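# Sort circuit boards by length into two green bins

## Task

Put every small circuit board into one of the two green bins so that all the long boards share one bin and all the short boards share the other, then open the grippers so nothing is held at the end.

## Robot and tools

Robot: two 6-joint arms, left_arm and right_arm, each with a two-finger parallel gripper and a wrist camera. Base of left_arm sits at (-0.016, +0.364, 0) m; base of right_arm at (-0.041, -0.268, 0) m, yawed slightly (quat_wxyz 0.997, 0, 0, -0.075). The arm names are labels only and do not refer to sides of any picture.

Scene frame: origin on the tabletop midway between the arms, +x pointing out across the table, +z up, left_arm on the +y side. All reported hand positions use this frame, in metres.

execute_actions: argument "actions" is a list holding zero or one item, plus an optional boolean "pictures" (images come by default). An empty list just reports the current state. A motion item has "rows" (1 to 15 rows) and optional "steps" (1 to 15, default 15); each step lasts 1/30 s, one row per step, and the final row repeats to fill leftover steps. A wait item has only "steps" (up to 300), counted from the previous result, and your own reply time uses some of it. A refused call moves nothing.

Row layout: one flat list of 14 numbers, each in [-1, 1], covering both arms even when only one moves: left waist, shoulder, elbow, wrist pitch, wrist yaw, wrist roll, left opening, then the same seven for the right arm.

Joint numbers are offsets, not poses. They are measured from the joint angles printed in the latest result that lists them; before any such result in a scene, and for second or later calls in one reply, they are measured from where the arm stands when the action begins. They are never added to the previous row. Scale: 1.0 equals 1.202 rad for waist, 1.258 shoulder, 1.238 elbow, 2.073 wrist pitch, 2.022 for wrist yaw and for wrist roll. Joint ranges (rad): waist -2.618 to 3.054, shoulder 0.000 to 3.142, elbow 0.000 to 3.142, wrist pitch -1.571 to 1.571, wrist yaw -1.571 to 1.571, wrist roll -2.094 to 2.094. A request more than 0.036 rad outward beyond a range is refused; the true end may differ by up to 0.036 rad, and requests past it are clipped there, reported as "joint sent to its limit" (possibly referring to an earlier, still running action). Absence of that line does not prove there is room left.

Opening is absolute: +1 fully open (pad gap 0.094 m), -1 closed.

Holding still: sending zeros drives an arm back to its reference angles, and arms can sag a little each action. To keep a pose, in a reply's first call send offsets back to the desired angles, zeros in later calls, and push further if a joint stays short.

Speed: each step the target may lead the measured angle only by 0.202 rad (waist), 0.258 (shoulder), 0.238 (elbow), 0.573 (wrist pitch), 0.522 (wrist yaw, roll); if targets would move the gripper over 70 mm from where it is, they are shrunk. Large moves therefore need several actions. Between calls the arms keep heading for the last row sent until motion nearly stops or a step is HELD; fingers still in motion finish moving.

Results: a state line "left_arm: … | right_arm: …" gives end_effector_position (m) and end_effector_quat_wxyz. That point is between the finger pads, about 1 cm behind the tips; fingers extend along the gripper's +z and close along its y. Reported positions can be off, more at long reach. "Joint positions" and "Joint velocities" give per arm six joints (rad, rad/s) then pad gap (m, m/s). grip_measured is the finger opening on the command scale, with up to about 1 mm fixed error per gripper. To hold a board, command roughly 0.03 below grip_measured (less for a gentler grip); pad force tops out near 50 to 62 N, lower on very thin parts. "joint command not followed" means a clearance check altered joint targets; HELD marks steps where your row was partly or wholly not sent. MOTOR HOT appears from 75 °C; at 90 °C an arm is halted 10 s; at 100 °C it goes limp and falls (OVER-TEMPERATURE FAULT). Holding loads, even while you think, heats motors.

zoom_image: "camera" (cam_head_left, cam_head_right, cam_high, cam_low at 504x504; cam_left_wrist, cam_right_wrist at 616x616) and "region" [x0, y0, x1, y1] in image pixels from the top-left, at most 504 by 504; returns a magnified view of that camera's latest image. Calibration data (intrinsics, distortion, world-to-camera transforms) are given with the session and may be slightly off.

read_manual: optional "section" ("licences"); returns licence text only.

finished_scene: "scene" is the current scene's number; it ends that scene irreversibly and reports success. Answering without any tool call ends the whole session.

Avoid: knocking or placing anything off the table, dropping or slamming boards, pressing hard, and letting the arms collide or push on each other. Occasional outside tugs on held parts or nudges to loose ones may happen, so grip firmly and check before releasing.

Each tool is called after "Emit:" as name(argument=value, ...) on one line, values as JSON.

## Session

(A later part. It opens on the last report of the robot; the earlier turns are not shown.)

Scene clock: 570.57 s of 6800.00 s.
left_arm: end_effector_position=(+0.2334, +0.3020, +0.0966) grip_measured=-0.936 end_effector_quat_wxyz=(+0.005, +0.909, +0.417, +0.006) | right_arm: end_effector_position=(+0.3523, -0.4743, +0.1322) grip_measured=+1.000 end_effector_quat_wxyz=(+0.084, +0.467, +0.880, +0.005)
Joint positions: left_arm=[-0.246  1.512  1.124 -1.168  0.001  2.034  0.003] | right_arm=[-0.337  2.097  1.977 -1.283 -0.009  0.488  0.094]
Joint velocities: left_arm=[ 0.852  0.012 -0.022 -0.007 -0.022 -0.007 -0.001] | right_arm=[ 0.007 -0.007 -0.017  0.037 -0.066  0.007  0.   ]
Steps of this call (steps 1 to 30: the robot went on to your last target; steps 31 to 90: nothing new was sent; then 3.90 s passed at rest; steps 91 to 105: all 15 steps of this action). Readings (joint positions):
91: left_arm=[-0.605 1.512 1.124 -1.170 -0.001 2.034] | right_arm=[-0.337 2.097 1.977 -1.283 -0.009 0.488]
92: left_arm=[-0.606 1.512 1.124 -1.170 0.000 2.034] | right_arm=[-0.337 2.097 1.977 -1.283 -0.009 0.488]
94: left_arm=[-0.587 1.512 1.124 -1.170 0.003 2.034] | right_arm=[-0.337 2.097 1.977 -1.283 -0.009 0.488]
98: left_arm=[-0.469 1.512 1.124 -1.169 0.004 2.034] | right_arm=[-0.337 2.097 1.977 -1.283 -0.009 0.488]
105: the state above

Emit:
execute_actions(actions=[{"rows":[[0.029,0,0.007,0.004,0,0,-1,0,0,0,0,0,0,1],[0.058,0,0.015,0.009,0,0,-1,0,0,0,0,0,0,1],[0.088,0,0.022,0.013,0,0,-1,0,0,0,0,0,0,1],[0.117,0,0.029,0.018,0,0,-1,0,0,0,0,0,0,1],[0.146,0,0.037,0.022,0,0,-1,0,0,0,0,0,0,1],[0.175,0,0.044,0.027,0,0,-1,0,0,0,0,0,0,1],[0.204,0,0.051,0.031,0,0,-1,0,0,0,0,0,0,1],[0.233,0,0.059,0.036,0,0,-1,0,0,0,0,0,0,1],[0.263,0,0.066,0.04,0,0,-1,0,0,0,0,0,0,1],[0.292,0,0.073,0.045,0,0,-1,0,0,0,0,0,0,1],[0.321,0,0.081,0.049,0,0,-1,0,0,0,0,0,0,1],[0.35,0,0.088,0.054,0,0,-1,0,0,0,0,0,0,1],[0.379,0,0.095,0.058,0,0,-1,0,0,0,0,0,0,1],[0.408,0,0.103,0.063,0,0,-1,0,0,0,0,0,0,1],[0.438,0,0.11,0.067,0,0,-1,0,0,0,0,0,0,1]],"steps":15}], pictures=false)

Emit:
execute_actions(actions=[{"steps":15}])

Scene clock: 579.47 s of 6800.00 s.
left_arm: end_effector_position=(+0.2868, +0.4315, +0.1277) grip_measured=-0.936 end_effector_quat_wxyz=(+0.046, +0.785, +0.610, +0.100) | right_arm: end_effector_position=(+0.3523, -0.4743, +0.1322) grip_measured=+1.000 end_effector_quat_wxyz=(+0.084, +0.467, +0.880, +0.005)
Joint positions: left_arm=[ 0.215  1.512  1.224 -1.063 -0.003  2.034  0.003] | right_arm=[-0.337  2.097  1.977 -1.283 -0.009  0.488  0.094]
Joint velocities: left_arm=[ 0.974  0.002  0.261  0.227 -0.007 -0.066  0.   ] | right_arm=[ 0.007  0.017 -0.007  0.037  0.037  0.037  0.   ]
Steps of this call (steps 1 to 30: the robot went on to your last target; steps 31 to 90: nothing new was sent; then 5.40 s passed at rest; steps 91 to 105: all 15 steps of this action). Readings (joint positions):
91: left_arm=[-0.191 1.512 1.124 -1.168 -0.005 2.034] | right_arm=[-0.337 2.097 1.977 -1.283 -0.009 0.488]
92: left_arm=[-0.192 1.512 1.124 -1.165 -0.004 2.034] | right_arm=[-0.337 2.097 1.977 -1.283 -0.009 0.488]
94: left_arm=[-0.168 1.512 1.126 -1.159 -0.001 2.034] | right_arm=[-0.337 2.097 1.977 -1.283 -0.009 0.488]
98: left_arm=[-0.034 1.512 1.157 -1.131 0.001 2.034] | right_arm=[-0.337 2.097 1.977 -1.283 -0.009 0.488]
105: the state above

Scene clock: 579.97 s of 6800.00 s.
left_arm: end_effector_position=(+0.2932, +0.4563, +0.1352) grip_measured=-0.936 end_effector_quat_wxyz=(+0.050, +0.761, +0.634, +0.126) | right_arm: end_effector_position=(+0.3523, -0.4743, +0.1322) grip_measured=+1.000 end_effector_quat_wxyz=(+0.084, +0.467, +0.880, +0.005)
Joint positions: left_arm=[ 0.282  1.512  1.241 -1.03  -0.01   2.034  0.003] | right_arm=[-0.337  2.097  1.977 -1.283 -0.009  0.488  0.094]
Joint velocities: left_arm=[ 0.002 -0.012 -0.007  0.007  0.022 -0.037 -0.002] | right_arm=[-0.007  0.012  0.002 -0.051 -0.007 -0.037  0.   ]
Steps of this call (steps 1 to 15: the robot went on to your last target). Readings (joint positions):
1: left_arm=[0.246 1.512 1.232 -1.053 -0.004 2.034] | right_arm=[-0.337 2.097 1.977 -1.283 -0.009 0.488]
2: left_arm=[0.267 1.512 1.237 -1.045 -0.007 2.034] | right_arm=[-0.337 2.097 1.977 -1.283 -0.009 0.488]
4: left_arm=[0.282 1.512 1.241 -1.035 -0.011 2.034] | right_arm=[-0.337 2.097 1.977 -1.283 -0.009 0.488]
8: left_arm=[0.282 1.512 1.241 -1.031 -0.010 2.034] | right_arm=[-0.337 2.097 1.977 -1.283 -0.009 0.488]
15: the state above
camera_calibration (this result's frames):
cam_left_wrist: T_world_to_cam=[[-0.968293, 0.0431879, -0.246056, 0.296073], [-0.095479, 0.84619, 0.524258, -0.400344], [0.230852, 0.531128, -0.815236, -0.0875126], [0, 0, 0, 1]] pos_world=[0.268663, 0.37246, 0.21139]
cam_right_wrist: T_world_to_cam=[[-0.815463, -0.562066, -0.138212, 0.0458826], [-0.576667, 0.80947, 0.110518, 0.617033], [0.0497597, 0.169826, -0.984217, 0.303763], [0, 0, 0, 1]] pos_world=[0.378123, -0.525267, 0.237117]

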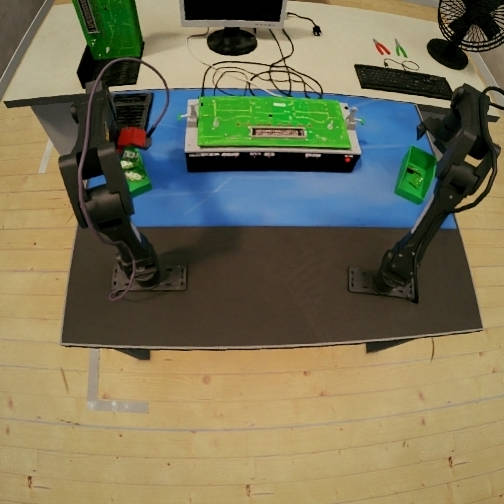

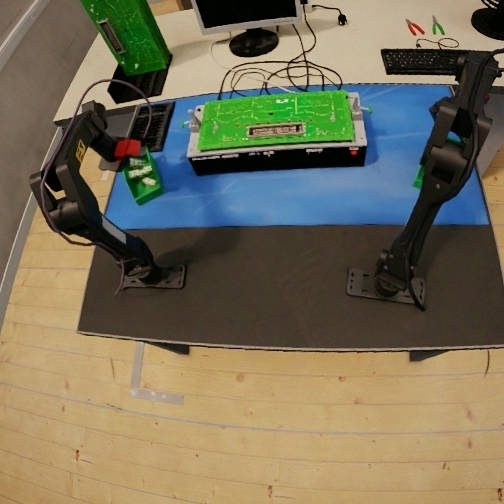

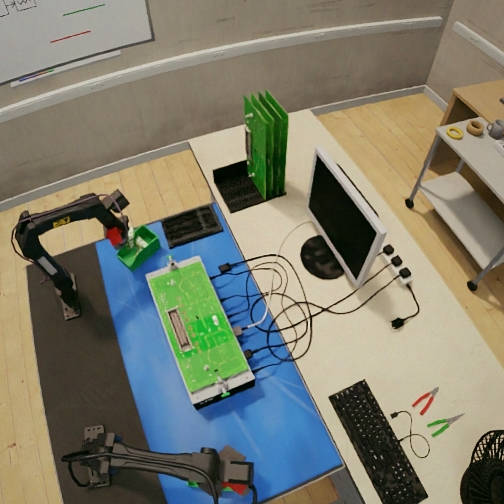

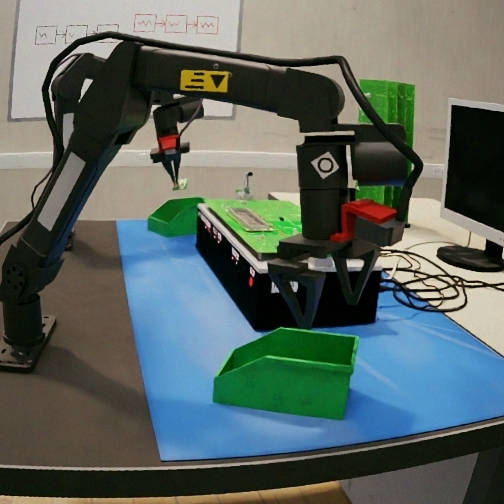

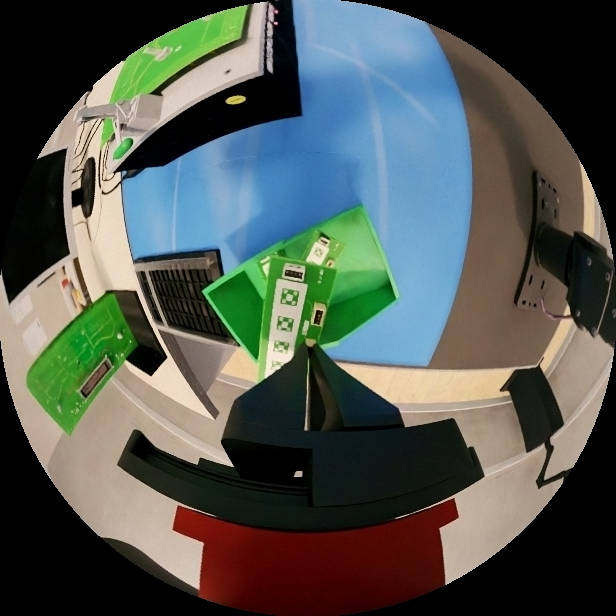

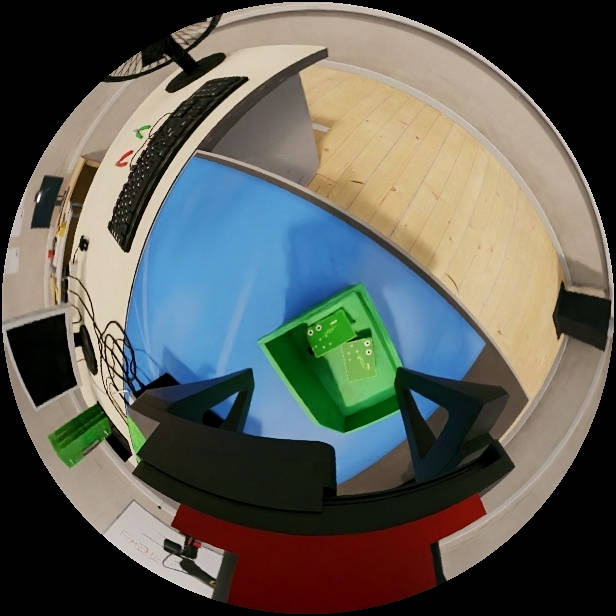

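Emit:
execute_actions(actions=[{"rows":[[0,0,0,0,0,0,-0.8,0,0,0,0,0,0,1],[0,0,0,0,0,0,-0.6,0,0,0,0,0,0,1],[0,0,0,0,0,0,1,0,0,0,0,0,0,1]],"steps":15}])

Scene clock: 583.93 s of 6800.00 s.
left_arm: end_effector_position=(+0.2933, +0.4563, +0.1352) grip_measured=+1.000 end_effector_quat_wxyz=(+0.050, +0.761, +0.634, +0.126) | right_arm: end_effector_position=(+0.3523, -0.4743, +0.1322) grip_measured=+1.000 end_effector_quat_wxyz=(+0.084, +0.467, +0.880, +0.005)
Joint positions: left_arm=[ 0.282  1.512  1.241 -1.029 -0.01   2.034  0.094] | right_arm=[-0.337  2.097  1.977 -1.283 -0.009  0.488  0.094]
Joint velocities: left_arm=[-0.007  0.012 -0.007 -0.007  0.007 -0.037  0.   ] | right_arm=[-0.022 -0.002  0.002  0.007 -0.022  0.037  0.   ]
Steps of this call (steps 1 to 15: the robot went on to your last target; steps 16 to 90: nothing new was sent; then 0.47 s passed at rest; steps 91 to 105: all 15 steps of this action). Readings (joint positions):
91: left_arm=[0.282 1.512 1.241 -1.029 -0.010 2.034] | right_arm=[-0.337 2.097 1.977 -1.283 -0.009 0.488]
92: left_arm=[0.282 1.512 1.241 -1.029 -0.010 2.034] | right_arm=[-0.337 2.097 1.977 -1.283 -0.009 0.488]
94: left_arm=[0.282 1.512 1.241 -1.029 -0.010 2.034] | right_arm=[-0.337 2.097 1.977 -1.283 -0.009 0.488]
98: left_arm=[0.282 1.512 1.241 -1.029 -0.010 2.034] | right_arm=[-0.337 2.097 1.977 -1.283 -0.009 0.488]
105: the state above
camera_calibration (this result's frames):
cam_left_wrist: T_world_to_cam=[[-0.968203, 0.0432139, -0.246407, 0.296172], [-0.0956712, 0.846135, 0.524312, -0.400296], [0.231151, 0.531214, -0.815096, -0.0876716], [0, 0, 0, 1]] pos_world=[0.268723, 0.372478, 0.211398]
cam_right_wrist: T_world_to_cam=[[-0.815463, -0.562066, -0.138212, 0.0458826], [-0.576667, 0.80947, 0.110518, 0.617033], [0.0497597, 0.169826, -0.984217, 0.303763], [0, 0, 0, 1]] pos_world=[0.378123, -0.525267, 0.237117]

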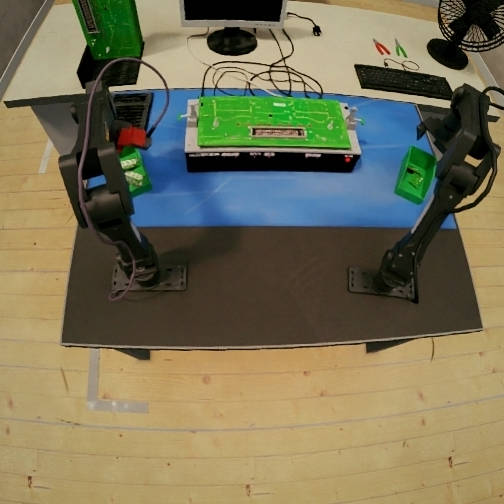

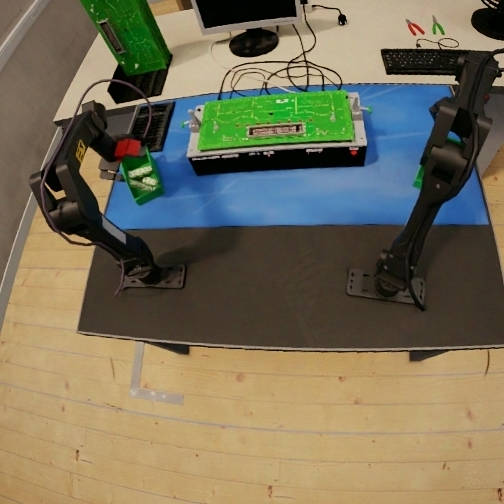

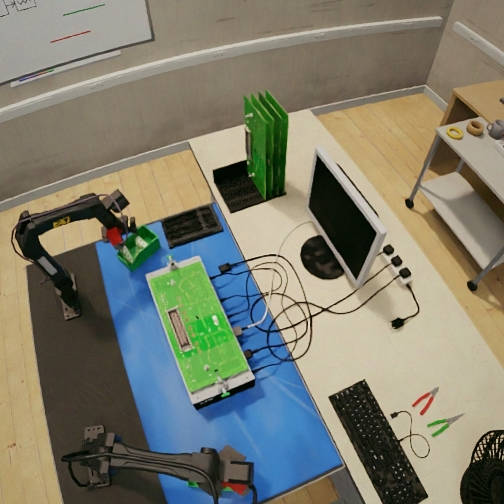

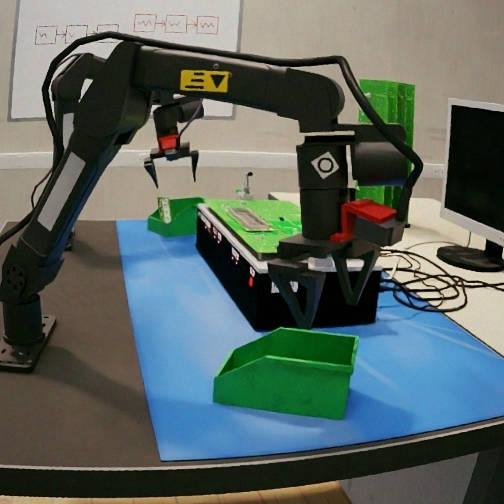

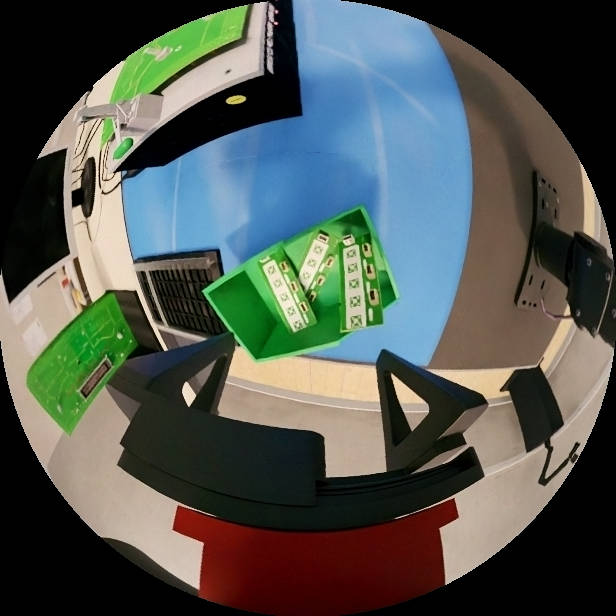

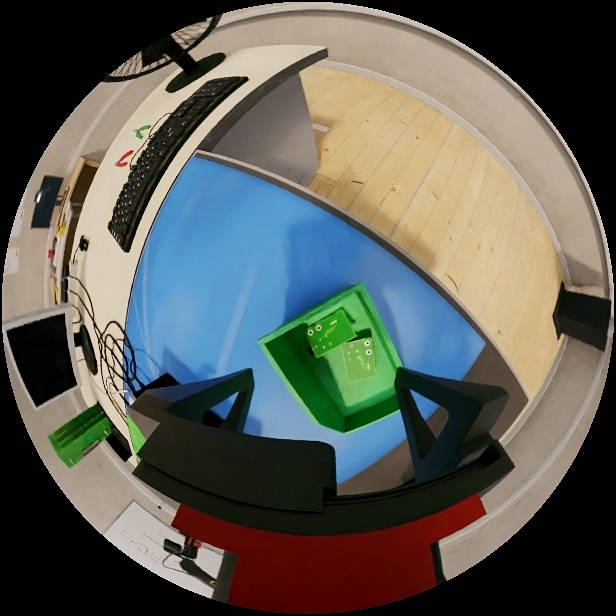

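Emit:
finished_scene(scene=1)

The scene is finished: the task was done.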